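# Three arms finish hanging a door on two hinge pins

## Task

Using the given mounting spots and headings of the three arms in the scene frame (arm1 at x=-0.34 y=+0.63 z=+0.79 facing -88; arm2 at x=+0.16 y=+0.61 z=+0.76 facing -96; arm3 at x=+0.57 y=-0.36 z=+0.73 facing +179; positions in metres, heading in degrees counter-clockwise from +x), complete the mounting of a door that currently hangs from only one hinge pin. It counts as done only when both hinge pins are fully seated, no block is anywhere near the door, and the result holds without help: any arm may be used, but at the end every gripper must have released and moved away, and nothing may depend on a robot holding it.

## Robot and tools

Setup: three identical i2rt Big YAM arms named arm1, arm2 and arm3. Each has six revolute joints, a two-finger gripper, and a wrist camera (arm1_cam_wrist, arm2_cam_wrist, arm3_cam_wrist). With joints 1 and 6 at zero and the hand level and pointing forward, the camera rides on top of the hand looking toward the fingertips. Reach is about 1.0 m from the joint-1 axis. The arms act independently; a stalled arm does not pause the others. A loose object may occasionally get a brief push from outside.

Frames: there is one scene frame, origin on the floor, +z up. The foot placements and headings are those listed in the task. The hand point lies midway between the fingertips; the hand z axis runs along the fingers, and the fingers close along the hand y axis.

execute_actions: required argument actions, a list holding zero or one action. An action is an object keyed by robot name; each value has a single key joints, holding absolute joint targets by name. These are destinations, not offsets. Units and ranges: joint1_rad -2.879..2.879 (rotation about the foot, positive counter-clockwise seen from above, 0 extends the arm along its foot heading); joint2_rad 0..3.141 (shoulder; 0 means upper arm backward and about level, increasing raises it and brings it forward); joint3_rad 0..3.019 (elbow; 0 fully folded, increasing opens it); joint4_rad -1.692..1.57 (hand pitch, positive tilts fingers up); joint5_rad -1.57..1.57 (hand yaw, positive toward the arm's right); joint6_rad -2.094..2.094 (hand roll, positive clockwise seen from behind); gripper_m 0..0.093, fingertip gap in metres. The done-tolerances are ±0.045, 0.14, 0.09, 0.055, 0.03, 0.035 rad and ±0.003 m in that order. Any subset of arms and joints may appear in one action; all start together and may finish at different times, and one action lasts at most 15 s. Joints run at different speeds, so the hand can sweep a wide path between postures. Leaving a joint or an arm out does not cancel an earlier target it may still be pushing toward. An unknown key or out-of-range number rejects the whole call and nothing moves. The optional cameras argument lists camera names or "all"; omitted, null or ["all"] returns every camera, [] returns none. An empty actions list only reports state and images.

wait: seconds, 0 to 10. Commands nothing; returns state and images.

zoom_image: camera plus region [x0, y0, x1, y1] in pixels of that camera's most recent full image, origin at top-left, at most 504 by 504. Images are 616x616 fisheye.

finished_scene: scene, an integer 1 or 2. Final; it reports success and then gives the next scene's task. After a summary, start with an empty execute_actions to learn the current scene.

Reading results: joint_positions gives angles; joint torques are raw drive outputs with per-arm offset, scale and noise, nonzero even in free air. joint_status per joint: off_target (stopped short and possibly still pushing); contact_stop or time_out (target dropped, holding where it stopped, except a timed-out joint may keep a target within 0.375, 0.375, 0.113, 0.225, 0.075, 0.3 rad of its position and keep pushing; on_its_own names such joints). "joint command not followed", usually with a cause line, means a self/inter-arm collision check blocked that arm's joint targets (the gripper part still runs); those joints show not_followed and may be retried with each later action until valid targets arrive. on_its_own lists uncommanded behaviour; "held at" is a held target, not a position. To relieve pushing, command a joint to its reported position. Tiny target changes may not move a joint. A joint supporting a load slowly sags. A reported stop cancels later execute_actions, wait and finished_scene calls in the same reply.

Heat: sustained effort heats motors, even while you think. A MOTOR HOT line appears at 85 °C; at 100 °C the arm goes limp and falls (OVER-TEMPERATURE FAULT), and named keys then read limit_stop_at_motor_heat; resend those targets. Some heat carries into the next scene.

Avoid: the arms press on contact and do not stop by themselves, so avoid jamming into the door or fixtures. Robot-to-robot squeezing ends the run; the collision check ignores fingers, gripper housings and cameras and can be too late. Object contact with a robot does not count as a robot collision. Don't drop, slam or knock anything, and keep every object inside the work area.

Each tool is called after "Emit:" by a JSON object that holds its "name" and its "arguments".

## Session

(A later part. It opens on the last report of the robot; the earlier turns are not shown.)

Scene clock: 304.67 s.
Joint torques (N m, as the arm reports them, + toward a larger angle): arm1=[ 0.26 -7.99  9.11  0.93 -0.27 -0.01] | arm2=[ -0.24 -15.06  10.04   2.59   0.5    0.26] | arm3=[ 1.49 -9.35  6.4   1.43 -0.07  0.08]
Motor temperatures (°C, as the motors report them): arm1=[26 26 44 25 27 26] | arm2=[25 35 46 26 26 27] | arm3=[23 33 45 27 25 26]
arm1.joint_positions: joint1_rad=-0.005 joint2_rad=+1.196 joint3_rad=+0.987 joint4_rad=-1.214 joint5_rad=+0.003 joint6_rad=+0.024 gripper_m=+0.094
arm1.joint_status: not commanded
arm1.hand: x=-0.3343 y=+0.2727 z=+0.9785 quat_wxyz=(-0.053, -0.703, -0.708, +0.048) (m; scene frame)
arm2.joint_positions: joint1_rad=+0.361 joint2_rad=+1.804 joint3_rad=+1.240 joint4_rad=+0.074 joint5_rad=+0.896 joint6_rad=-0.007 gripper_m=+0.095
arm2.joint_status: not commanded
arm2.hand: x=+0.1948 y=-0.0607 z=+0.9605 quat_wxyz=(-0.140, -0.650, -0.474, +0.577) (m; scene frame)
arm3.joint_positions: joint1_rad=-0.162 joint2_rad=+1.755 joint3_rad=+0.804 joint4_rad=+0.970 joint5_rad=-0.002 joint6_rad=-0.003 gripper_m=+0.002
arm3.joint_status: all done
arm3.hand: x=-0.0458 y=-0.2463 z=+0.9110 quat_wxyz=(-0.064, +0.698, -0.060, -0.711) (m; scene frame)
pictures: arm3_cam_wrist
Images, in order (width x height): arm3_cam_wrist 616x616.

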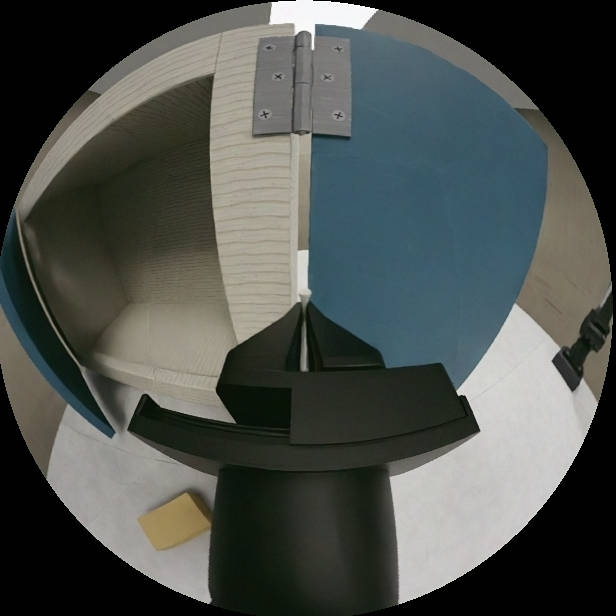

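Emit:
{"name": "execute_actions", "arguments": {"actions": [{"arm3":{"joints":{"joint1_rad":-0.16,"joint2_rad":1.84,"joint3_rad":0.79,"joint4_rad":1.01}}}], "cameras": ["arm3_cam_wrist","arm2_cam_wrist"]}}

Emit:
{"name": "zoom_image", "arguments": {"camera": "arm2_cam_wrist", "region": [305,200,365,260]}}

Scene clock: 312.07 s.
Joint torques (N m, as the arm reports them, + toward a larger angle): arm1=[ 0.15 -7.87  9.12  0.9  -0.28 -0.02] | arm2=[ -0.42 -15.04   9.93   2.43   0.51   0.22] | arm3=[ 0.56 -7.86  5.36  1.07 -0.04  0.07]
Motor temperatures (°C, as the motors report them): arm1=[26 26 44 25 27 26] | arm2=[25 35 46 26 26 27] | arm3=[23 33 44 27 25 26]
arm1.joint_positions: joint1_rad=-0.005 joint2_rad=+1.196 joint3_rad=+0.987 joint4_rad=-1.214 joint5_rad=+0.003 joint6_rad=+0.024 gripper_m=+0.094
arm1.joint_status: not commanded
arm1.hand: x=-0.3343 y=+0.2727 z=+0.9785 quat_wxyz=(-0.053, -0.703, -0.708, +0.048) (m; scene frame)
arm2.joint_positions: joint1_rad=+0.361 joint2_rad=+1.804 joint3_rad=+1.240 joint4_rad=+0.074 joint5_rad=+0.896 joint6_rad=-0.007 gripper_m=+0.095
arm2.joint_status: not commanded
arm2.hand: x=+0.1948 y=-0.0607 z=+0.9605 quat_wxyz=(-0.140, -0.650, -0.474, +0.577) (m; scene frame)
arm3.joint_positions: joint1_rad=-0.162 joint2_rad=+1.780 joint3_rad=+0.804 joint4_rad=+1.030 joint5_rad=-0.002 joint6_rad=-0.003 gripper_m=+0.002
arm3.joint_status: all done
arm3.hand: x=-0.0466 y=-0.2462 z=+0.9101 quat_wxyz=(-0.065, +0.685, -0.059, -0.723) (m; scene frame)
pictures: arm2_cam_wrist, arm3_cam_wrist
Images, in order (width x height): arm2_cam_wrist 616x616, arm3_cam_wrist 616x616.

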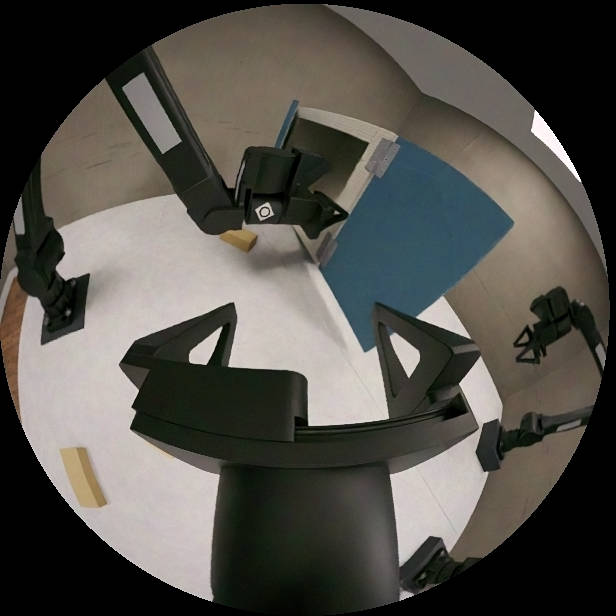

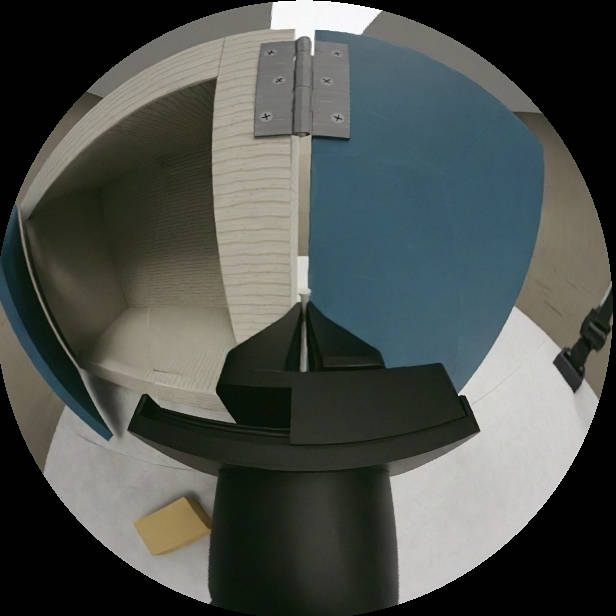

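Region (305, 200, 365, 260) of arm2_cam_wrist's 616x616 image, scaled by 8.400, with more detail than that image has.

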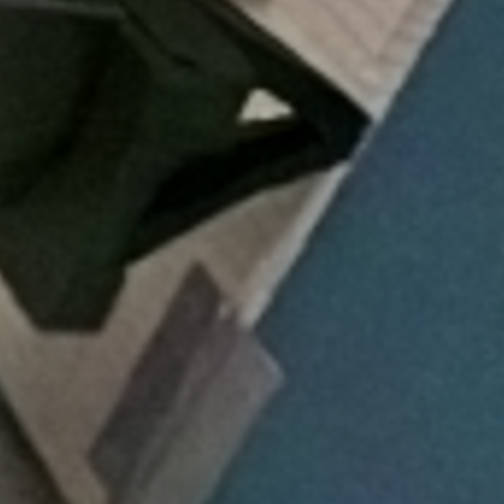

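Emit:
{"name": "execute_actions", "arguments": {"actions": [{"arm3":{"joints":{"joint1_rad":-0.143,"joint2_rad":1.69,"joint3_rad":0.87,"joint4_rad":0.95}}}], "cameras": []}}

Emit:
{"name": "execute_actions", "arguments": {"actions": [{"arm3":{"joints":{"joint3_rad":0.80}}}], "cameras": ["arm3_cam_wrist","arm2_cam_wrist"]}}

Emit:
{"name": "zoom_image", "arguments": {"camera": "arm2_cam_wrist", "region": [305,200,365,260]}}

Scene clock: 320.97 s.
Joint torques (N m, as the arm reports them, + toward a larger angle): arm1=[ 0.11 -7.84  9.08  0.92 -0.27 -0.03] | arm2=[ -0.58 -15.28   9.95   2.54   0.52   0.21] | arm3=[  1.32 -12.54  10.31   1.33  -0.11   0.08]
Motor temperatures (°C, as the motors report them): arm1=[26 26 44 25 27 26] | arm2=[25 35 46 26 26 27] | arm3=[23 33 44 27 25 26]
arm1.joint_positions: joint1_rad=-0.005 joint2_rad=+1.196 joint3_rad=+0.987 joint4_rad=-1.214 joint5_rad=+0.003 joint6_rad=+0.024 gripper_m=+0.094
arm1.joint_status: not commanded
arm1.hand: x=-0.3343 y=+0.2727 z=+0.9785 quat_wxyz=(-0.053, -0.703, -0.708, +0.048) (m; scene frame)
arm2.joint_positions: joint1_rad=+0.361 joint2_rad=+1.804 joint3_rad=+1.240 joint4_rad=+0.074 joint5_rad=+0.896 joint6_rad=-0.007 gripper_m=+0.095
arm2.joint_status: not commanded
arm2.hand: x=+0.1948 y=-0.0607 z=+0.9605 quat_wxyz=(-0.140, -0.650, -0.474, +0.577) (m; scene frame)
arm3.joint_positions: joint1_rad=-0.157 joint2_rad=+1.701 joint3_rad=+0.832 joint4_rad=+0.958 joint5_rad=-0.002 joint6_rad=-0.003 gripper_m=+0.002
arm3.joint_status: all done
arm3.hand: x=-0.0507 y=-0.2491 z=+0.9544 quat_wxyz=(-0.064, +0.672, -0.056, -0.735) (m; scene frame)
pictures: none
No camera images: the call's "cameras" was empty. Leave "cameras" out to get every camera's image.

Scene clock: 321.67 s.
Joint torques (N m, as the arm reports them, + toward a larger angle): arm1=[ 0.42 -7.92  9.14  0.95 -0.27 -0.03] | arm2=[ -1.09 -15.19  10.01   2.42   0.52   0.25] | arm3=[  1.25 -12.46   6.97   1.38  -0.08   0.05]
Motor temperatures (°C, as the motors report them): arm1=[26 26 44 25 27 26] | arm2=[25 35 46 26 26 27] | arm3=[23 33 44 27 25 26]
arm1.joint_positions: joint1_rad=-0.005 joint2_rad=+1.196 joint3_rad=+0.987 joint4_rad=-1.214 joint5_rad=+0.003 joint6_rad=+0.024 gripper_m=+0.094
arm1.joint_status: not commanded
arm1.hand: x=-0.3343 y=+0.2727 z=+0.9785 quat_wxyz=(-0.053, -0.703, -0.708, +0.048) (m; scene frame)
arm2.joint_positions: joint1_rad=+0.361 joint2_rad=+1.804 joint3_rad=+1.240 joint4_rad=+0.074 joint5_rad=+0.896 joint6_rad=-0.007 gripper_m=+0.095
arm2.joint_status: not commanded
arm2.hand: x=+0.1948 y=-0.0607 z=+0.9605 quat_wxyz=(-0.140, -0.650, -0.474, +0.577) (m; scene frame)
arm3.joint_positions: joint1_rad=-0.157 joint2_rad=+1.701 joint3_rad=+0.800 joint4_rad=+0.958 joint5_rad=-0.002 joint6_rad=-0.003 gripper_m=+0.002
arm3.joint_status: all done
arm3.hand: x=-0.0419 y=-0.2506 z=+0.9384 quat_wxyz=(-0.063, +0.684, -0.057, -0.724) (m; scene frame)
pictures: arm2_cam_wrist, arm3_cam_wrist
Images, in order (width x height): arm2_cam_wrist 616x616, arm3_cam_wrist 616x616.

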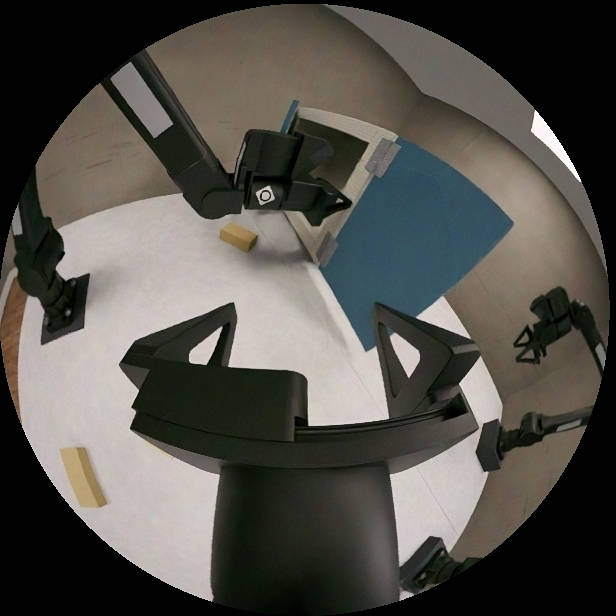

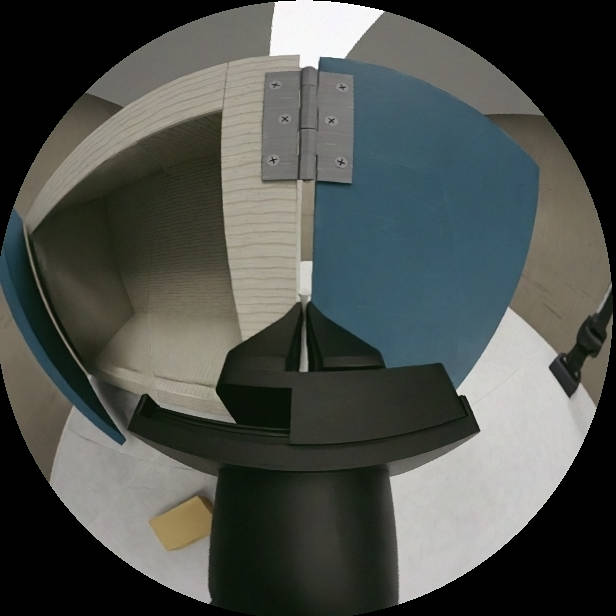

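Region (305, 200, 365, 260) of arm2_cam_wrist's 616x616 image, scaled by 8.400, with more detail than that image has.

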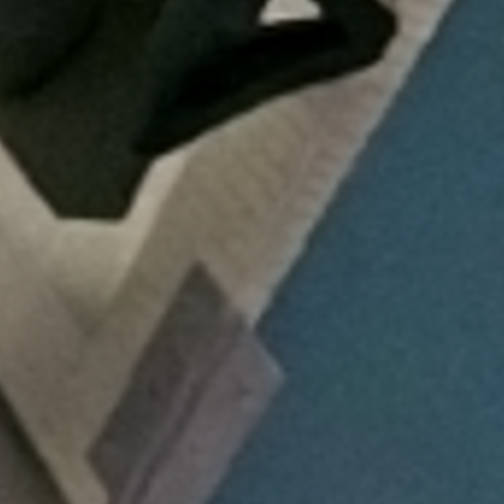

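Neutralise q1, descend.

Emit:
{"name": "execute_actions", "arguments": {"actions": [{"arm3":{"joints":{"joint1_rad":-0.157,"joint2_rad":1.785,"joint4_rad":0.975}}}], "cameras": ["arm2_cam_wrist"]}}

Emit:
{"name": "zoom_image", "arguments": {"camera": "arm2_cam_wrist", "region": [305,200,365,260]}}

Scene clock: 326.50 s.
Joint torques (N m, as the arm reports them, + toward a larger angle): arm1=[ 0.21 -7.77  9.08  0.92 -0.27 -0.02] | arm2=[ -0.58 -15.04   9.99   2.52   0.53   0.23] | arm3=[ 0.16 -9.5   6.59  1.79 -0.06  0.04]
Motor temperatures (°C, as the motors report them): arm1=[26 26 44 25 27 26] | arm2=[25 35 46 26 26 27] | arm3=[23 33 44 27 25 26]
arm1.joint_positions: joint1_rad=-0.005 joint2_rad=+1.196 joint3_rad=+0.987 joint4_rad=-1.214 joint5_rad=+0.003 joint6_rad=+0.024 gripper_m=+0.094
arm1.joint_status: not commanded
arm1.hand: x=-0.3343 y=+0.2727 z=+0.9785 quat_wxyz=(-0.053, -0.703, -0.708, +0.048) (m; scene frame)
arm2.joint_positions: joint1_rad=+0.361 joint2_rad=+1.804 joint3_rad=+1.240 joint4_rad=+0.074 joint5_rad=+0.896 joint6_rad=-0.007 gripper_m=+0.095
arm2.joint_status: not commanded
arm2.hand: x=+0.1948 y=-0.0607 z=+0.9605 quat_wxyz=(-0.140, -0.650, -0.474, +0.577) (m; scene frame)
arm3.joint_positions: joint1_rad=-0.157 joint2_rad=+1.756 joint3_rad=+0.802 joint4_rad=+0.978 joint5_rad=-0.002 joint6_rad=-0.003 gripper_m=+0.002
arm3.joint_status: all done
arm3.hand: x=-0.0459 y=-0.2499 z=+0.9112 quat_wxyz=(-0.062, +0.696, -0.059, -0.713) (m; scene frame)
pictures: arm2_cam_wrist
Images, in order (width x height): arm2_cam_wrist 616x616.

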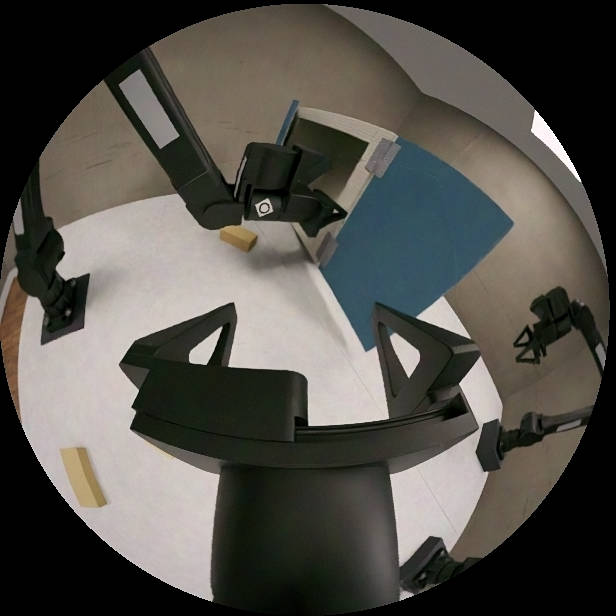

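Region (305, 200, 365, 260) of arm2_cam_wrist's 616x616 image, scaled by 8.400, with more detail than that image has.

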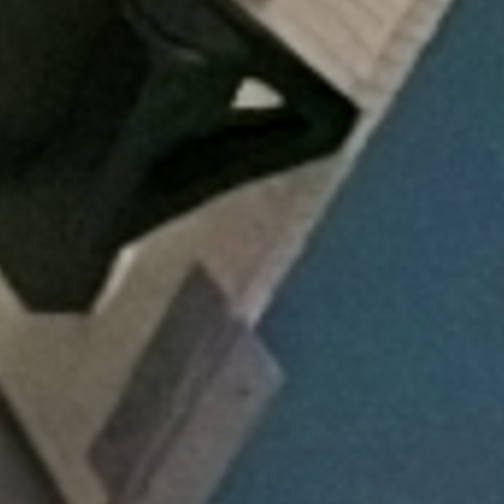

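Emit:
{"name": "execute_actions", "arguments": {"actions": [{"arm3":{"joints":{"joint1_rad":-0.165,"joint2_rad":1.69,"joint3_rad":0.87,"joint4_rad":0.95}}}], "cameras": []}}

Emit:
{"name": "execute_actions", "arguments": {"actions": [{"arm3":{"joints":{"joint3_rad":0.795}}}], "cameras": []}}

Emit:
{"name": "execute_actions", "arguments": {"actions": [{"arm3":{"joints":{"joint2_rad":1.785,"joint4_rad":0.965}}}], "cameras": ["arm2_cam_wrist"]}}

Emit:
{"name": "zoom_image", "arguments": {"camera": "arm2_cam_wrist", "region": [305,200,365,260]}}

Scene clock: 334.30 s.
Joint torques (N m, as the arm reports them, + toward a larger angle): arm1=[ 0.34 -7.79  9.12  0.92 -0.27 -0.02] | arm2=[ -0.23 -15.     9.92   2.5    0.5    0.26] | arm3=[ -0.56 -12.18  10.2    1.42  -0.08   0.08]
Motor temperatures (°C, as the motors report them): arm1=[26 25 44 25 27 26] | arm2=[25 35 46 26 26 27] | arm3=[23 33 44 27 25 26]
arm1.joint_positions: joint1_rad=-0.005 joint2_rad=+1.196 joint3_rad=+0.987 joint4_rad=-1.214 joint5_rad=+0.003 joint6_rad=+0.024 gripper_m=+0.094
arm1.joint_status: not commanded
arm1.hand: x=-0.3343 y=+0.2727 z=+0.9785 quat_wxyz=(-0.053, -0.703, -0.708, +0.048) (m; scene frame)
arm2.joint_positions: joint1_rad=+0.361 joint2_rad=+1.804 joint3_rad=+1.240 joint4_rad=+0.074 joint5_rad=+0.896 joint6_rad=-0.007 gripper_m=+0.095
arm2.joint_status: not commanded
arm2.hand: x=+0.1948 y=-0.0607 z=+0.9605 quat_wxyz=(-0.140, -0.650, -0.474, +0.577) (m; scene frame)
arm3.joint_positions: joint1_rad=-0.157 joint2_rad=+1.701 joint3_rad=+0.832 joint4_rad=+0.958 joint5_rad=-0.002 joint6_rad=-0.003 gripper_m=+0.002
arm3.joint_status: all done
arm3.hand: x=-0.0508 y=-0.2491 z=+0.9540 quat_wxyz=(-0.064, +0.673, -0.056, -0.735) (m; scene frame)
pictures: none
No camera images: the call's "cameras" was empty. Leave "cameras" out to get every camera's image.

Scene clock: 335.00 s.
Joint torques (N m, as the arm reports them, + toward a larger angle): arm1=[ 0.15 -7.91  9.08  0.96 -0.28 -0.03] | arm2=[ -0.58 -15.22   9.93   2.52   0.52   0.22] | arm3=[ -0.41 -11.72   6.87   1.46  -0.09   0.06]
Motor temperatures (°C, as the motors report them): arm1=[26 25 44 25 27 26] | arm2=[25 35 46 26 26 27] | arm3=[23 33 44 27 25 26]
arm1.joint_positions: joint1_rad=-0.005 joint2_rad=+1.196 joint3_rad=+0.987 joint4_rad=-1.214 joint5_rad=+0.003 joint6_rad=+0.024 gripper_m=+0.094
arm1.joint_status: not commanded
arm1.hand: x=-0.3343 y=+0.2727 z=+0.9785 quat_wxyz=(-0.053, -0.703, -0.708, +0.048) (m; scene frame)
arm2.joint_positions: joint1_rad=+0.361 joint2_rad=+1.804 joint3_rad=+1.240 joint4_rad=+0.074 joint5_rad=+0.896 joint6_rad=-0.007 gripper_m=+0.095
arm2.joint_status: not commanded
arm2.hand: x=+0.1948 y=-0.0607 z=+0.9605 quat_wxyz=(-0.140, -0.650, -0.474, +0.577) (m; scene frame)
arm3.joint_positions: joint1_rad=-0.157 joint2_rad=+1.701 joint3_rad=+0.794 joint4_rad=+0.958 joint5_rad=-0.002 joint6_rad=-0.003 gripper_m=+0.002
arm3.joint_status: all done
arm3.hand: x=-0.0403 y=-0.2509 z=+0.9354 quat_wxyz=(-0.063, +0.687, -0.058, -0.722) (m; scene frame)
pictures: none
No camera images: the call's "cameras" was empty. Leave "cameras" out to get every camera's image.

Scene clock: 335.80 s.
Joint torques (N m, as the arm reports them, + toward a larger angle): arm1=[ 0.34 -7.85  9.14  0.99 -0.26 -0.02] | arm2=[ -0.5  -15.26   9.94   2.6    0.51   0.24] | arm3=[-0.76 -8.93  6.52  1.56 -0.06  0.08]
Motor temperatures (°C, as the motors report them): arm1=[26 25 44 25 27 26] | arm2=[25 35 46 26 26 27] | arm3=[23 33 44 27 25 26]
arm1.joint_positions: joint1_rad=-0.005 joint2_rad=+1.196 joint3_rad=+0.987 joint4_rad=-1.214 joint5_rad=+0.003 joint6_rad=+0.024 gripper_m=+0.094
arm1.joint_status: not commanded
arm1.hand: x=-0.3343 y=+0.2727 z=+0.9785 quat_wxyz=(-0.053, -0.703, -0.708, +0.048) (m; scene frame)
arm2.joint_positions: joint1_rad=+0.361 joint2_rad=+1.804 joint3_rad=+1.240 joint4_rad=+0.074 joint5_rad=+0.896 joint6_rad=-0.007 gripper_m=+0.095
arm2.joint_status: not commanded
arm2.hand: x=+0.1948 y=-0.0607 z=+0.9605 quat_wxyz=(-0.140, -0.650, -0.474, +0.577) (m; scene frame)
arm3.joint_positions: joint1_rad=-0.157 joint2_rad=+1.750 joint3_rad=+0.796 joint4_rad=+0.974 joint5_rad=-0.002 joint6_rad=-0.003 gripper_m=+0.002
arm3.joint_status: all done
arm3.hand: x=-0.0440 y=-0.2502 z=+0.9110 quat_wxyz=(-0.062, +0.698, -0.059, -0.711) (m; scene frame)
pictures: arm2_cam_wrist
Images, in order (width x height): arm2_cam_wrist 616x616.

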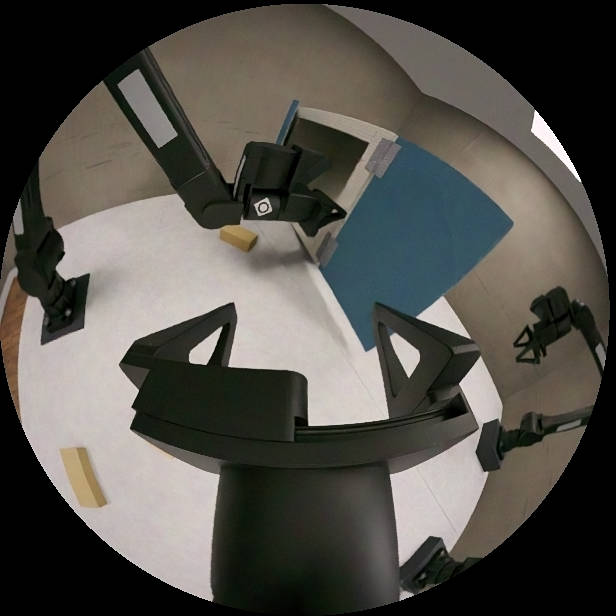

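Region (305, 200, 365, 260) of arm2_cam_wrist's 616x616 image, scaled by 8.400, with more detail than that image has.

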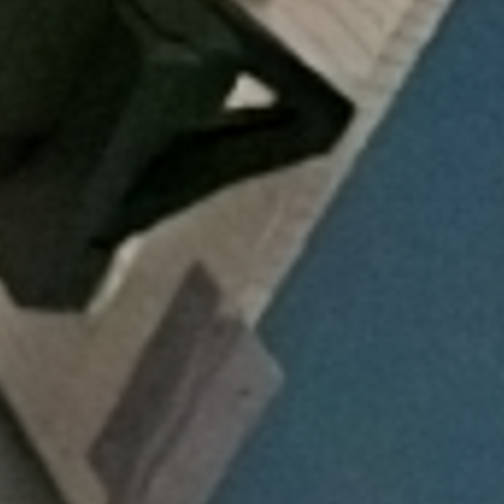

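Emit:
{"name": "execute_actions", "arguments": {"actions": [{"arm3":{"joints":{"joint1_rad":-0.157,"joint2_rad":1.84,"joint3_rad":0.78,"joint4_rad":0.96}}}], "cameras": ["arm2_cam_wrist","arm3_cam_wrist"]}}

Emit:
{"name": "zoom_image", "arguments": {"camera": "arm2_cam_wrist", "region": [305,200,365,260]}}

Scene clock: 341.10 s.
Joint torques (N m, as the arm reports them, + toward a larger angle): arm1=[ 0.17 -7.79  9.08  0.93 -0.28 -0.03] | arm2=[ -0.38 -15.13  10.     2.43   0.52   0.21] | arm3=[ 0.12 -6.02  5.15  0.51 -0.1   0.09]
Motor temperatures (°C, as the motors report them): arm1=[26 25 44 25 27 26] | arm2=[25 35 46 26 26 27] | arm3=[23 33 44 27 25 26]
arm1.joint_positions: joint1_rad=-0.005 joint2_rad=+1.196 joint3_rad=+0.987 joint4_rad=-1.214 joint5_rad=+0.003 joint6_rad=+0.024 gripper_m=+0.094
arm1.joint_status: not commanded
arm1.hand: x=-0.3343 y=+0.2727 z=+0.9785 quat_wxyz=(-0.053, -0.703, -0.708, +0.048) (m; scene frame)
arm2.joint_positions: joint1_rad=+0.361 joint2_rad=+1.804 joint3_rad=+1.240 joint4_rad=+0.074 joint5_rad=+0.896 joint6_rad=-0.007 gripper_m=+0.095
arm2.joint_status: not commanded
arm2.hand: x=+0.1948 y=-0.0607 z=+0.9605 quat_wxyz=(-0.140, -0.650, -0.474, +0.577) (m; scene frame)
arm3.joint_positions: joint1_rad=-0.157 joint2_rad=+1.762 joint3_rad=+0.796 joint4_rad=+0.995 joint5_rad=-0.002 joint6_rad=-0.003 gripper_m=+0.002
arm3.joint_status: all done
arm3.hand: x=-0.0445 y=-0.2501 z=+0.9092 quat_wxyz=(-0.063, +0.694, -0.058, -0.715) (m; scene frame)
pictures: arm2_cam_wrist, arm3_cam_wrist
Images, in order (width x height): arm2_cam_wrist 616x616, arm3_cam_wrist 616x616.

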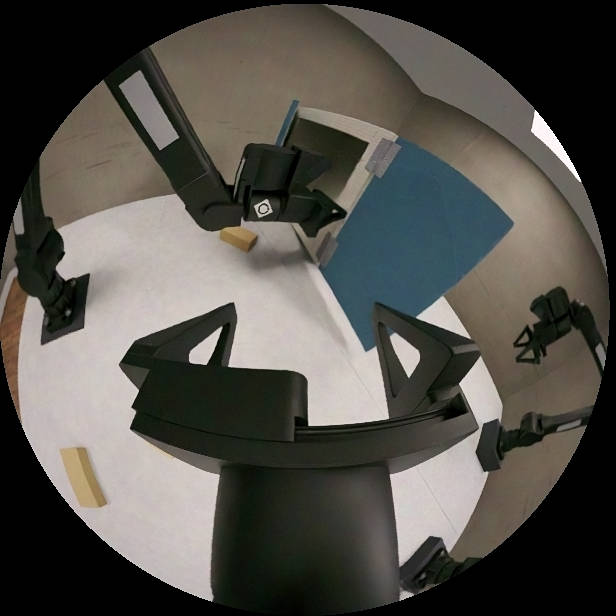

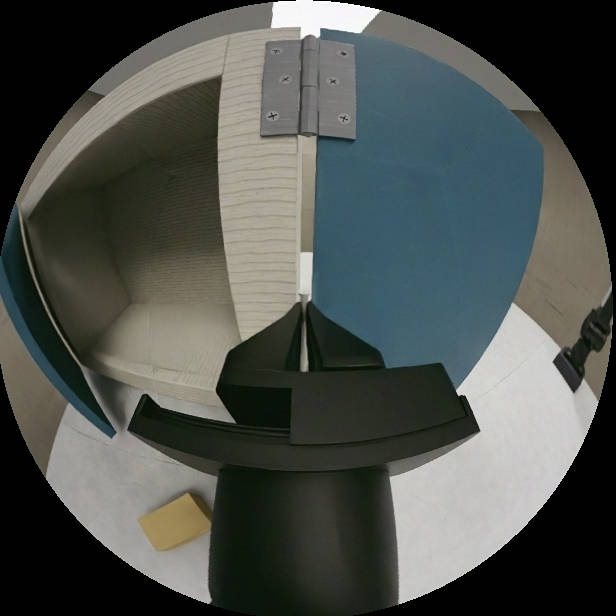

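Region (305, 200, 365, 260) of arm2_cam_wrist's 616x616 image, scaled by 8.400, with more detail than that image has.

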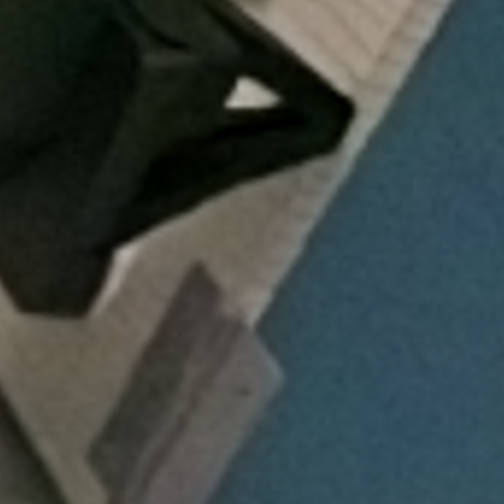

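Emit:
{"name": "execute_actions", "arguments": {"actions": [{"arm3":{"joints":{"joint1_rad":-0.175,"joint2_rad":1.69,"joint3_rad":0.87,"joint4_rad":0.95}}}], "cameras": []}}

Emit:
{"name": "execute_actions", "arguments": {"actions": [{"arm3":{"joints":{"joint3_rad":0.796}}}], "cameras": []}}

Emit:
{"name": "execute_actions", "arguments": {"actions": [{"arm3":{"joints":{"joint2_rad":1.785,"joint4_rad":0.965}}}], "cameras": ["arm2_cam_wrist","arm3_cam_wrist"]}}

Emit:
{"name": "zoom_image", "arguments": {"camera": "arm2_cam_wrist", "region": [305,200,365,260]}}

Scene clock: 348.27 s.
Joint torques (N m, as the arm reports them, + toward a larger angle): arm1=[ 0.22 -7.9   9.05  0.91 -0.27 -0.04] | arm2=[ -0.43 -15.78  10.     2.62   0.5    0.24] | arm3=[ -0.76 -12.93  10.63   1.43  -0.08   0.09]
Motor temperatures (°C, as the motors report them): arm1=[26 25 44 25 27 26] | arm2=[25 35 46 26 26 27] | arm3=[23 33 44 27 25 26]
arm1.joint_positions: joint1_rad=-0.005 joint2_rad=+1.196 joint3_rad=+0.987 joint4_rad=-1.214 joint5_rad=+0.003 joint6_rad=+0.024 gripper_m=+0.094
arm1.joint_status: not commanded
arm1.hand: x=-0.3343 y=+0.2727 z=+0.9785 quat_wxyz=(-0.053, -0.703, -0.708, +0.048) (m; scene frame)
arm2.joint_positions: joint1_rad=+0.361 joint2_rad=+1.804 joint3_rad=+1.240 joint4_rad=+0.074 joint5_rad=+0.896 joint6_rad=-0.007 gripper_m=+0.095
arm2.joint_status: not commanded
arm2.hand: x=+0.1948 y=-0.0607 z=+0.9605 quat_wxyz=(-0.140, -0.650, -0.474, +0.577) (m; scene frame)
arm3.joint_positions: joint1_rad=-0.161 joint2_rad=+1.701 joint3_rad=+0.829 joint4_rad=+0.957 joint5_rad=-0.002 joint6_rad=-0.003 gripper_m=+0.002
arm3.joint_status: all done
arm3.hand: x=-0.0496 y=-0.2468 z=+0.9524 quat_wxyz=(-0.066, +0.674, -0.058, -0.734) (m; scene frame)
pictures: none
No camera images: the call's "cameras" was empty. Leave "cameras" out to get every camera's image.

Scene clock: 348.97 s.
Joint torques (N m, as the arm reports them, + toward a larger angle): arm1=[ 0.23 -7.8   9.08  0.94 -0.27 -0.03] | arm2=[ -0.5  -15.07  10.02   2.6    0.51   0.22] | arm3=[ -0.78 -12.33   6.9    1.51  -0.11   0.06]
Motor temperatures (°C, as the motors report them): arm1=[26 25 44 25 27 26] | arm2=[25 35 46 26 26 27] | arm3=[23 33 44 27 25 26]
arm1.joint_positions: joint1_rad=-0.005 joint2_rad=+1.196 joint3_rad=+0.987 joint4_rad=-1.214 joint5_rad=+0.003 joint6_rad=+0.024 gripper_m=+0.094
arm1.joint_status: not commanded
arm1.hand: x=-0.3343 y=+0.2727 z=+0.9785 quat_wxyz=(-0.053, -0.703, -0.708, +0.048) (m; scene frame)
arm2.joint_positions: joint1_rad=+0.361 joint2_rad=+1.804 joint3_rad=+1.240 joint4_rad=+0.074 joint5_rad=+0.896 joint6_rad=-0.007 gripper_m=+0.095
arm2.joint_status: not commanded
arm2.hand: x=+0.1948 y=-0.0607 z=+0.9605 quat_wxyz=(-0.140, -0.650, -0.474, +0.577) (m; scene frame)
arm3.joint_positions: joint1_rad=-0.161 joint2_rad=+1.701 joint3_rad=+0.796 joint4_rad=+0.957 joint5_rad=-0.002 joint6_rad=-0.003 gripper_m=+0.002
arm3.joint_status: all done
arm3.hand: x=-0.0403 y=-0.2485 z=+0.9361 quat_wxyz=(-0.065, +0.686, -0.059, -0.722) (m; scene frame)
pictures: none
No camera images: the call's "cameras" was empty. Leave "cameras" out to get every camera's image.

Scene clock: 349.80 s.
Joint torques (N m, as the arm reports them, + toward a larger angle): arm1=[ 0.38 -7.83  9.09  0.93 -0.28 -0.02] | arm2=[ -0.42 -15.48   9.97   2.63   0.52   0.28] | arm3=[-1.17 -9.17  6.45  1.47 -0.08  0.  ]
Motor temperatures (°C, as the motors report them): arm1=[26 25 44 25 27 26] | arm2=[25 35 46 26 26 27] | arm3=[23 33 44 27 25 26]
arm1.joint_positions: joint1_rad=-0.005 joint2_rad=+1.196 joint3_rad=+0.987 joint4_rad=-1.214 joint5_rad=+0.003 joint6_rad=+0.024 gripper_m=+0.094
arm1.joint_status: not commanded
arm1.hand: x=-0.3343 y=+0.2727 z=+0.9785 quat_wxyz=(-0.053, -0.703, -0.708, +0.048) (m; scene frame)
arm2.joint_positions: joint1_rad=+0.361 joint2_rad=+1.804 joint3_rad=+1.240 joint4_rad=+0.074 joint5_rad=+0.896 joint6_rad=-0.007 gripper_m=+0.095
arm2.joint_status: not commanded
arm2.hand: x=+0.1948 y=-0.0607 z=+0.9605 quat_wxyz=(-0.140, -0.650, -0.474, +0.577) (m; scene frame)
arm3.joint_positions: joint1_rad=-0.161 joint2_rad=+1.751 joint3_rad=+0.798 joint4_rad=+0.973 joint5_rad=-0.002 joint6_rad=-0.003 gripper_m=+0.002
arm3.joint_status: all done
arm3.hand: x=-0.0441 y=-0.2478 z=+0.9111 quat_wxyz=(-0.064, +0.697, -0.060, -0.711) (m; scene frame)
pictures: arm2_cam_wrist, arm3_cam_wrist
Images, in order (width x height): arm2_cam_wrist 616x616, arm3_cam_wrist 616x616.

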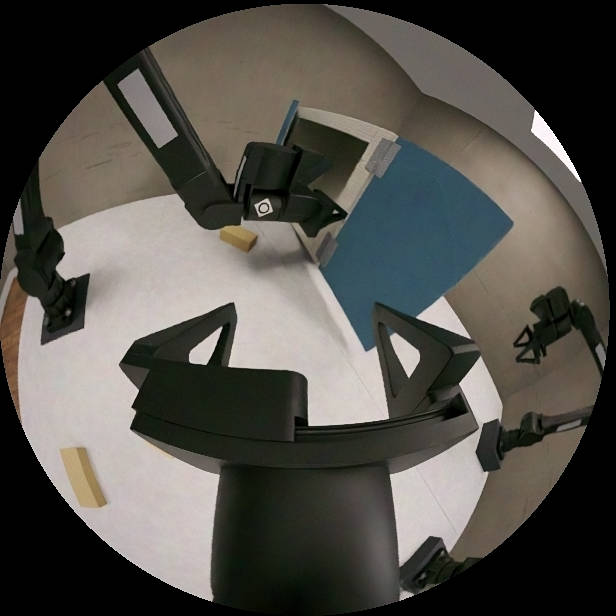

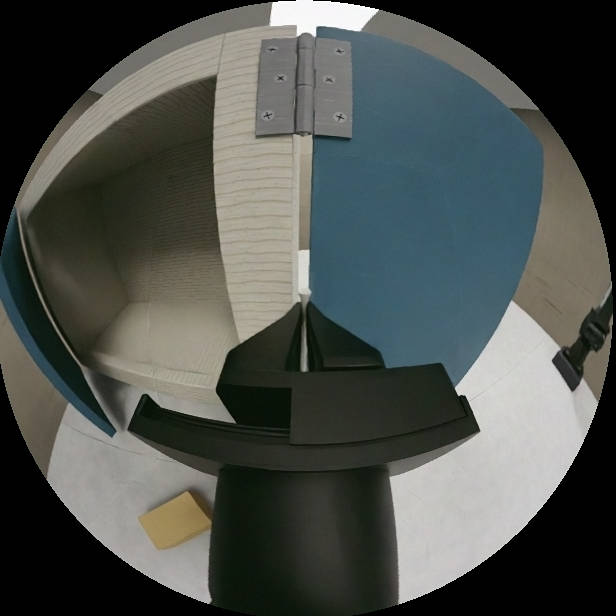

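Region (305, 200, 365, 260) of arm2_cam_wrist's 616x616 image, scaled by 8.400, with more detail than that image has.

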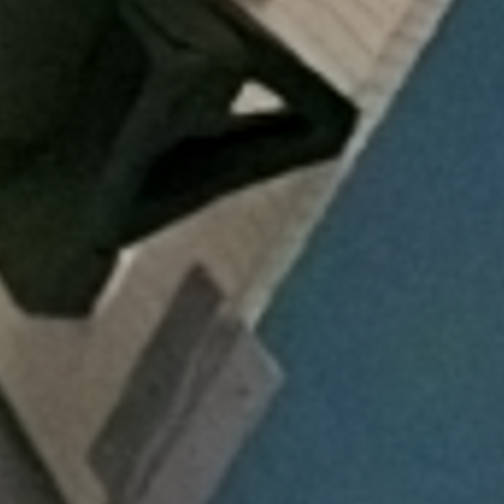

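Emit:
{"name": "execute_actions", "arguments": {"actions": [{"arm3":{"joints":{"joint1_rad":-0.165,"joint2_rad":1.735,"joint3_rad":0.775}}}], "cameras": ["arm2_cam_wrist"]}}

Emit:
{"name": "zoom_image", "arguments": {"camera": "arm2_cam_wrist", "region": [315,210,355,250]}}

Scene clock: 356.43 s.
Joint torques (N m, as the arm reports them, + toward a larger angle): arm1=[ 0.18 -7.9   9.11  0.95 -0.28 -0.02] | arm2=[ -0.36 -15.35   9.98   2.51   0.49   0.21] | arm3=[ -0.04 -12.2    6.49   1.57  -0.08   0.07]
Motor temperatures (°C, as the motors report them): arm1=[26 25 44 25 27 26] | arm2=[25 35 46 26 26 27] | arm3=[23 33 43 27 25 26]
arm1.joint_positions: joint1_rad=-0.005 joint2_rad=+1.196 joint3_rad=+0.987 joint4_rad=-1.214 joint5_rad=+0.003 joint6_rad=+0.024 gripper_m=+0.094
arm1.joint_status: not commanded
arm1.hand: x=-0.3343 y=+0.2727 z=+0.9785 quat_wxyz=(-0.053, -0.703, -0.708, +0.048) (m; scene frame)
arm2.joint_positions: joint1_rad=+0.361 joint2_rad=+1.804 joint3_rad=+1.240 joint4_rad=+0.074 joint5_rad=+0.896 joint6_rad=-0.007 gripper_m=+0.095
arm2.joint_status: not commanded
arm2.hand: x=+0.1948 y=-0.0607 z=+0.9605 quat_wxyz=(-0.140, -0.650, -0.474, +0.577) (m; scene frame)
arm3.joint_positions: joint1_rad=-0.161 joint2_rad=+1.745 joint3_rad=+0.777 joint4_rad=+0.973 joint5_rad=-0.002 joint6_rad=-0.003 gripper_m=+0.002
arm3.joint_status: all done
arm3.hand: x=-0.0373 y=-0.2490 z=+0.9048 quat_wxyz=(-0.063, +0.703, -0.060, -0.706) (m; scene frame)
pictures: arm2_cam_wrist
Images, in order (width x height): arm2_cam_wrist 616x616.

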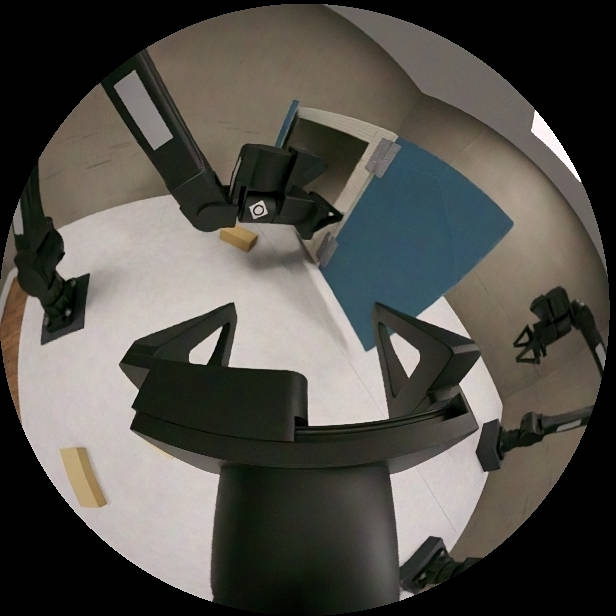

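Region (315, 210, 355, 250) of arm2_cam_wrist's 616x616 image, scaled by 12.600, with more detail than that image has.

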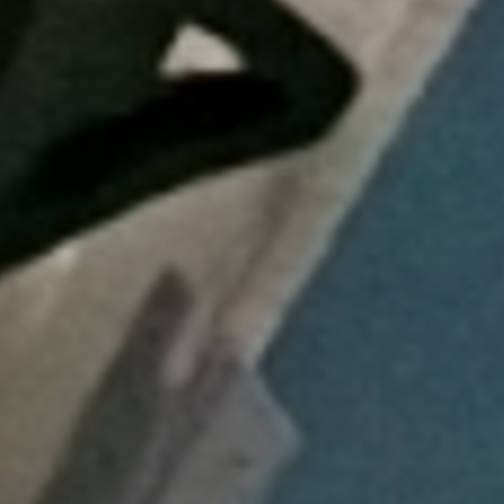

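Emit:
{"name": "execute_actions", "arguments": {"actions": [{"arm3":{"joints":{"joint1_rad":-0.179,"joint2_rad":1.69,"joint3_rad":0.87,"joint4_rad":0.95}}}], "cameras": []}}

Emit:
{"name": "execute_actions", "arguments": {"actions": [{"arm3":{"joints":{"joint3_rad":0.796}}}], "cameras": []}}

Emit:
{"name": "execute_actions", "arguments": {"actions": [{"arm3":{"joints":{"joint2_rad":1.785,"joint4_rad":0.965}}}], "cameras": ["arm2_cam_wrist"]}}

Emit:
{"name": "zoom_image", "arguments": {"camera": "arm2_cam_wrist", "region": [315,210,355,250]}}

Scene clock: 366.27 s.
Joint torques (N m, as the arm reports them, + toward a larger angle): arm1=[ 0.34 -7.92  9.07  0.95 -0.28 -0.01] | arm2=[ -0.37 -15.4   10.02   2.57   0.51   0.22] | arm3=[ -1.04 -13.04  10.84   1.57  -0.08   0.07]
Motor temperatures (°C, as the motors report them): arm1=[26 25 44 25 27 26] | arm2=[25 35 46 26 26 27] | arm3=[23 33 44 27 25 26]
arm1.joint_positions: joint1_rad=-0.005 joint2_rad=+1.196 joint3_rad=+0.987 joint4_rad=-1.214 joint5_rad=+0.003 joint6_rad=+0.024 gripper_m=+0.094
arm1.joint_status: not commanded
arm1.hand: x=-0.3343 y=+0.2727 z=+0.9785 quat_wxyz=(-0.053, -0.703, -0.708, +0.048) (m; scene frame)
arm2.joint_positions: joint1_rad=+0.361 joint2_rad=+1.804 joint3_rad=+1.240 joint4_rad=+0.074 joint5_rad=+0.896 joint6_rad=-0.007 gripper_m=+0.095
arm2.joint_status: not commanded
arm2.hand: x=+0.1948 y=-0.0607 z=+0.9605 quat_wxyz=(-0.140, -0.650, -0.474, +0.577) (m; scene frame)
arm3.joint_positions: joint1_rad=-0.164 joint2_rad=+1.707 joint3_rad=+0.826 joint4_rad=+0.955 joint5_rad=-0.003 joint6_rad=+0.000 gripper_m=+0.002
arm3.joint_status: all done
arm3.hand: x=-0.0488 y=-0.2447 z=+0.9470 quat_wxyz=(-0.066, +0.678, -0.060, -0.730) (m; scene frame)
pictures: none
No camera images: the call's "cameras" was empty. Leave "cameras" out to get every camera's image.

Scene clock: 366.97 s.
Joint torques (N m, as the arm reports them, + toward a larger angle): arm1=[ 0.19 -7.96  9.14  0.93 -0.28 -0.03] | arm2=[ -0.44 -15.17   9.95   2.5    0.48   0.21] | arm3=[ -0.68 -12.14   6.94   1.62  -0.01   0.03]
Motor temperatures (°C, as the motors report them): arm1=[26 25 44 25 27 26] | arm2=[25 35 46 26 26 27] | arm3=[23 34 44 27 25 26]
arm1.joint_positions: joint1_rad=-0.005 joint2_rad=+1.196 joint3_rad=+0.987 joint4_rad=-1.214 joint5_rad=+0.003 joint6_rad=+0.024 gripper_m=+0.094
arm1.joint_status: not commanded
arm1.hand: x=-0.3343 y=+0.2727 z=+0.9785 quat_wxyz=(-0.053, -0.703, -0.708, +0.048) (m; scene frame)
arm2.joint_positions: joint1_rad=+0.361 joint2_rad=+1.804 joint3_rad=+1.240 joint4_rad=+0.074 joint5_rad=+0.896 joint6_rad=-0.007 gripper_m=+0.095
arm2.joint_status: not commanded
arm2.hand: x=+0.1948 y=-0.0607 z=+0.9605 quat_wxyz=(-0.140, -0.650, -0.474, +0.577) (m; scene frame)
arm3.joint_positions: joint1_rad=-0.165 joint2_rad=+1.705 joint3_rad=+0.796 joint4_rad=+0.955 joint5_rad=-0.003 joint6_rad=+0.000 gripper_m=+0.002
arm3.joint_status: all done
arm3.hand: x=-0.0404 y=-0.2459 z=+0.9337 quat_wxyz=(-0.065, +0.688, -0.061, -0.721) (m; scene frame)
pictures: none
No camera images: the call's "cameras" was empty. Leave "cameras" out to get every camera's image.

Scene clock: 367.87 s.
Joint torques (N m, as the arm reports them, + toward a larger angle): arm1=[ 0.27 -7.98  9.12  0.94 -0.28 -0.03] | arm2=[ -0.33 -14.93   9.88   2.66   0.5    0.21] | arm3=[ -0.89 -11.84   6.32   2.09  -0.02   0.04]
Motor temperatures (°C, as the motors report them): arm1=[26 25 44 25 27 26] | arm2=[25 35 46 26 26 27] | arm3=[23 34 44 27 25 26]
arm1.joint_positions: joint1_rad=-0.005 joint2_rad=+1.196 joint3_rad=+0.987 joint4_rad=-1.214 joint5_rad=+0.003 joint6_rad=+0.024 gripper_m=+0.094
arm1.joint_status: not commanded
arm1.hand: x=-0.3343 y=+0.2727 z=+0.9785 quat_wxyz=(-0.053, -0.703, -0.708, +0.048) (m; scene frame)
arm2.joint_positions: joint1_rad=+0.361 joint2_rad=+1.804 joint3_rad=+1.240 joint4_rad=+0.074 joint5_rad=+0.896 joint6_rad=-0.007 gripper_m=+0.095
arm2.joint_status: not commanded
arm2.hand: x=+0.1948 y=-0.0607 z=+0.9605 quat_wxyz=(-0.140, -0.650, -0.474, +0.577) (m; scene frame)
arm3.joint_positions: joint1_rad=-0.165 joint2_rad=+1.784 joint3_rad=+0.796 joint4_rad=+0.955 joint5_rad=-0.003 joint6_rad=+0.000 gripper_m=+0.002
arm3.joint_status: all done
arm3.hand: x=-0.0444 y=-0.2451 z=+0.8865 quat_wxyz=(-0.062, +0.715, -0.064, -0.693) (m; scene frame)
pictures: arm2_cam_wrist
Images, in order (width x height): arm2_cam_wrist 616x616.

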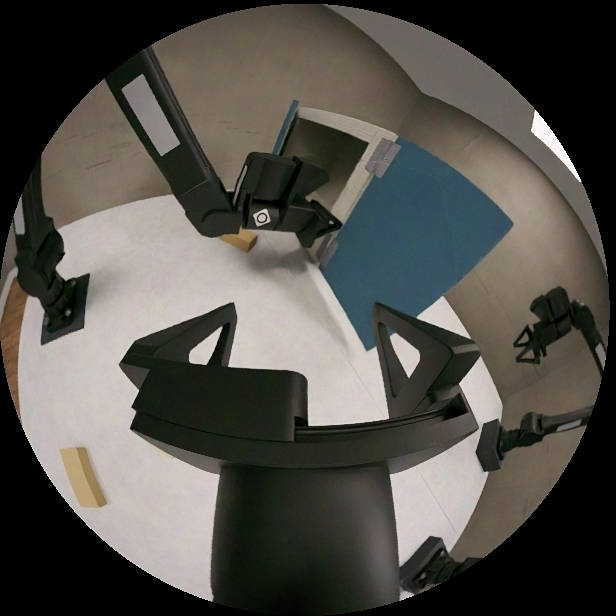

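Region (315, 210, 355, 250) of arm2_cam_wrist's 616x616 image, scaled by 12.600, with more detail than that image has.

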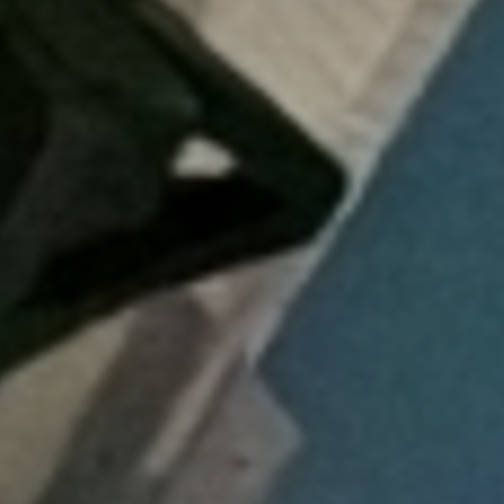

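Emit:
{"name": "execute_actions", "arguments": {"actions": [{"arm3":{"joints":{"joint1_rad":-0.172,"joint2_rad":1.69,"joint3_rad":0.87,"joint4_rad":0.95}}}], "cameras": []}}

Emit:
{"name": "execute_actions", "arguments": {"actions": [{"arm3":{"joints":{"joint3_rad":0.803}}}], "cameras": []}}

Emit:
{"name": "execute_actions", "arguments": {"actions": [{"arm3":{"joints":{"joint2_rad":1.785,"joint4_rad":0.97}}}], "cameras": ["arm2_cam_wrist"]}}

Emit:
{"name": "zoom_image", "arguments": {"camera": "arm2_cam_wrist", "region": [315,210,355,250]}}

Scene clock: 375.23 s.
Joint torques (N m, as the arm reports them, + toward a larger angle): arm1=[ 0.27 -7.97  9.12  0.93 -0.27 -0.03] | arm2=[ -0.52 -15.07   9.92   2.55   0.52   0.23] | arm3=[ -0.45 -12.37  11.16   1.71  -0.14   0.04]
Motor temperatures (°C, as the motors report them): arm1=[26 25 44 25 27 26] | arm2=[25 35 46 26 26 27] | arm3=[23 34 44 27 25 26]
arm1.joint_positions: joint1_rad=-0.005 joint2_rad=+1.196 joint3_rad=+0.987 joint4_rad=-1.214 joint5_rad=+0.003 joint6_rad=+0.024 gripper_m=+0.094
arm1.joint_status: not commanded
arm1.hand: x=-0.3343 y=+0.2727 z=+0.9785 quat_wxyz=(-0.053, -0.703, -0.708, +0.048) (m; scene frame)
arm2.joint_positions: joint1_rad=+0.361 joint2_rad=+1.804 joint3_rad=+1.240 joint4_rad=+0.074 joint5_rad=+0.896 joint6_rad=-0.007 gripper_m=+0.095
arm2.joint_status: not commanded
arm2.hand: x=+0.1948 y=-0.0607 z=+0.9605 quat_wxyz=(-0.140, -0.650, -0.474, +0.577) (m; scene frame)
arm3.joint_positions: joint1_rad=-0.165 joint2_rad=+1.698 joint3_rad=+0.823 joint4_rad=+0.953 joint5_rad=+0.000 joint6_rad=+0.000 gripper_m=+0.002
arm3.joint_status: all done
arm3.hand: x=-0.0471 y=-0.2441 z=+0.9505 quat_wxyz=(-0.067, +0.676, -0.061, -0.731) (m; scene frame)
pictures: none
No camera images: the call's "cameras" was empty. Leave "cameras" out to get every camera's image.

Scene clock: 375.90 s.
Joint torques (N m, as the arm reports them, + toward a larger angle): arm1=[ 0.13 -7.77  9.1   0.93 -0.27 -0.03] | arm2=[ -0.48 -15.43   9.91   2.57   0.51   0.24] | arm3=[ -0.22 -12.19   6.91   1.74  -0.13   0.03]
Motor temperatures (°C, as the motors report them): arm1=[26 25 44 25 27 26] | arm2=[25 35 46 26 26 27] | arm3=[23 34 44 27 25 26]
arm1.joint_positions: joint1_rad=-0.005 joint2_rad=+1.196 joint3_rad=+0.987 joint4_rad=-1.214 joint5_rad=+0.003 joint6_rad=+0.024 gripper_m=+0.094
arm1.joint_status: not commanded
arm1.hand: x=-0.3343 y=+0.2727 z=+0.9785 quat_wxyz=(-0.053, -0.703, -0.708, +0.048) (m; scene frame)
arm2.joint_positions: joint1_rad=+0.361 joint2_rad=+1.804 joint3_rad=+1.240 joint4_rad=+0.074 joint5_rad=+0.896 joint6_rad=-0.007 gripper_m=+0.095
arm2.joint_status: not commanded
arm2.hand: x=+0.1948 y=-0.0607 z=+0.9605 quat_wxyz=(-0.140, -0.650, -0.474, +0.577) (m; scene frame)
arm3.joint_positions: joint1_rad=-0.165 joint2_rad=+1.698 joint3_rad=+0.804 joint4_rad=+0.953 joint5_rad=+0.000 joint6_rad=+0.000 gripper_m=+0.002
arm3.joint_status: all done
arm3.hand: x=-0.0419 y=-0.2451 z=+0.9412 quat_wxyz=(-0.066, +0.683, -0.062, -0.725) (m; scene frame)
pictures: none
No camera images: the call's "cameras" was empty. Leave "cameras" out to get every camera's image.

Scene clock: 376.87 s.
Joint torques (N m, as the arm reports them, + toward a larger angle): arm1=[ 0.11 -7.88  9.13  0.94 -0.28 -0.03] | arm2=[ -0.43 -15.26   9.97   2.6    0.54   0.22] | arm3=[ -0.52 -11.57   6.52   2.39  -0.12   0.05]
Motor temperatures (°C, as the motors report them): arm1=[26 25 44 25 27 26] | arm2=[25 35 46 26 26 27] | arm3=[23 34 44 27 25 26]
arm1.joint_positions: joint1_rad=-0.005 joint2_rad=+1.196 joint3_rad=+0.987 joint4_rad=-1.214 joint5_rad=+0.003 joint6_rad=+0.024 gripper_m=+0.094
arm1.joint_status: not commanded
arm1.hand: x=-0.3343 y=+0.2727 z=+0.9785 quat_wxyz=(-0.053, -0.703, -0.708, +0.048) (m; scene frame)
arm2.joint_positions: joint1_rad=+0.361 joint2_rad=+1.804 joint3_rad=+1.240 joint4_rad=+0.074 joint5_rad=+0.896 joint6_rad=-0.007 gripper_m=+0.095
arm2.joint_status: not commanded
arm2.hand: x=+0.1948 y=-0.0607 z=+0.9605 quat_wxyz=(-0.140, -0.650, -0.474, +0.577) (m; scene frame)
arm3.joint_positions: joint1_rad=-0.165 joint2_rad=+1.785 joint3_rad=+0.802 joint4_rad=+0.955 joint5_rad=+0.000 joint6_rad=+0.000 gripper_m=+0.002
arm3.joint_status: all done
arm3.hand: x=-0.0461 y=-0.2443 z=+0.8880 quat_wxyz=(-0.063, +0.714, -0.064, -0.694) (m; scene frame)
pictures: arm2_cam_wrist
Images, in order (width x height): arm2_cam_wrist 616x616.

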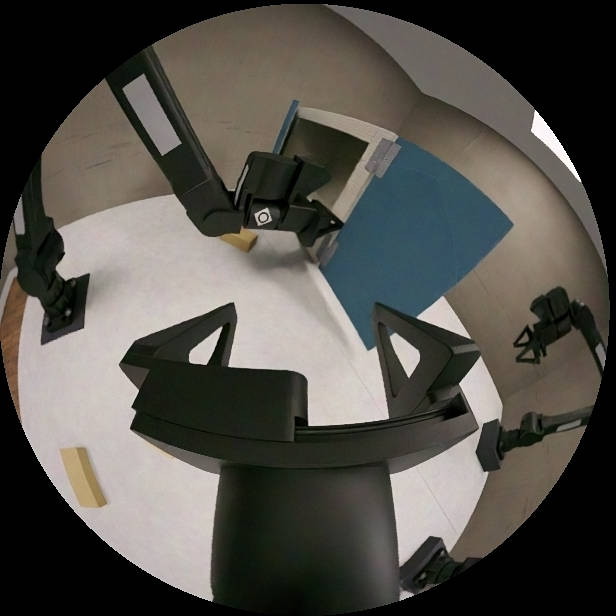

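Region (315, 210, 355, 250) of arm2_cam_wrist's 616x616 image, scaled by 12.600, with more detail than that image has.

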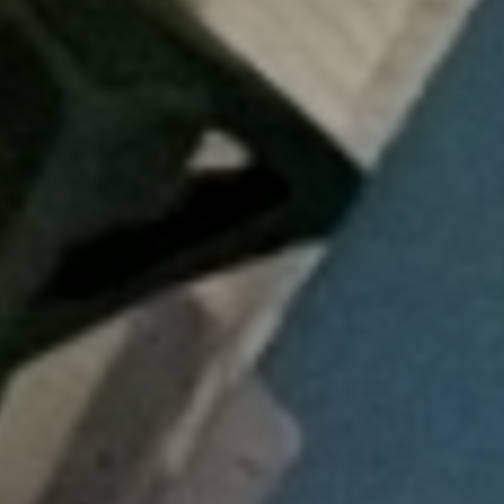

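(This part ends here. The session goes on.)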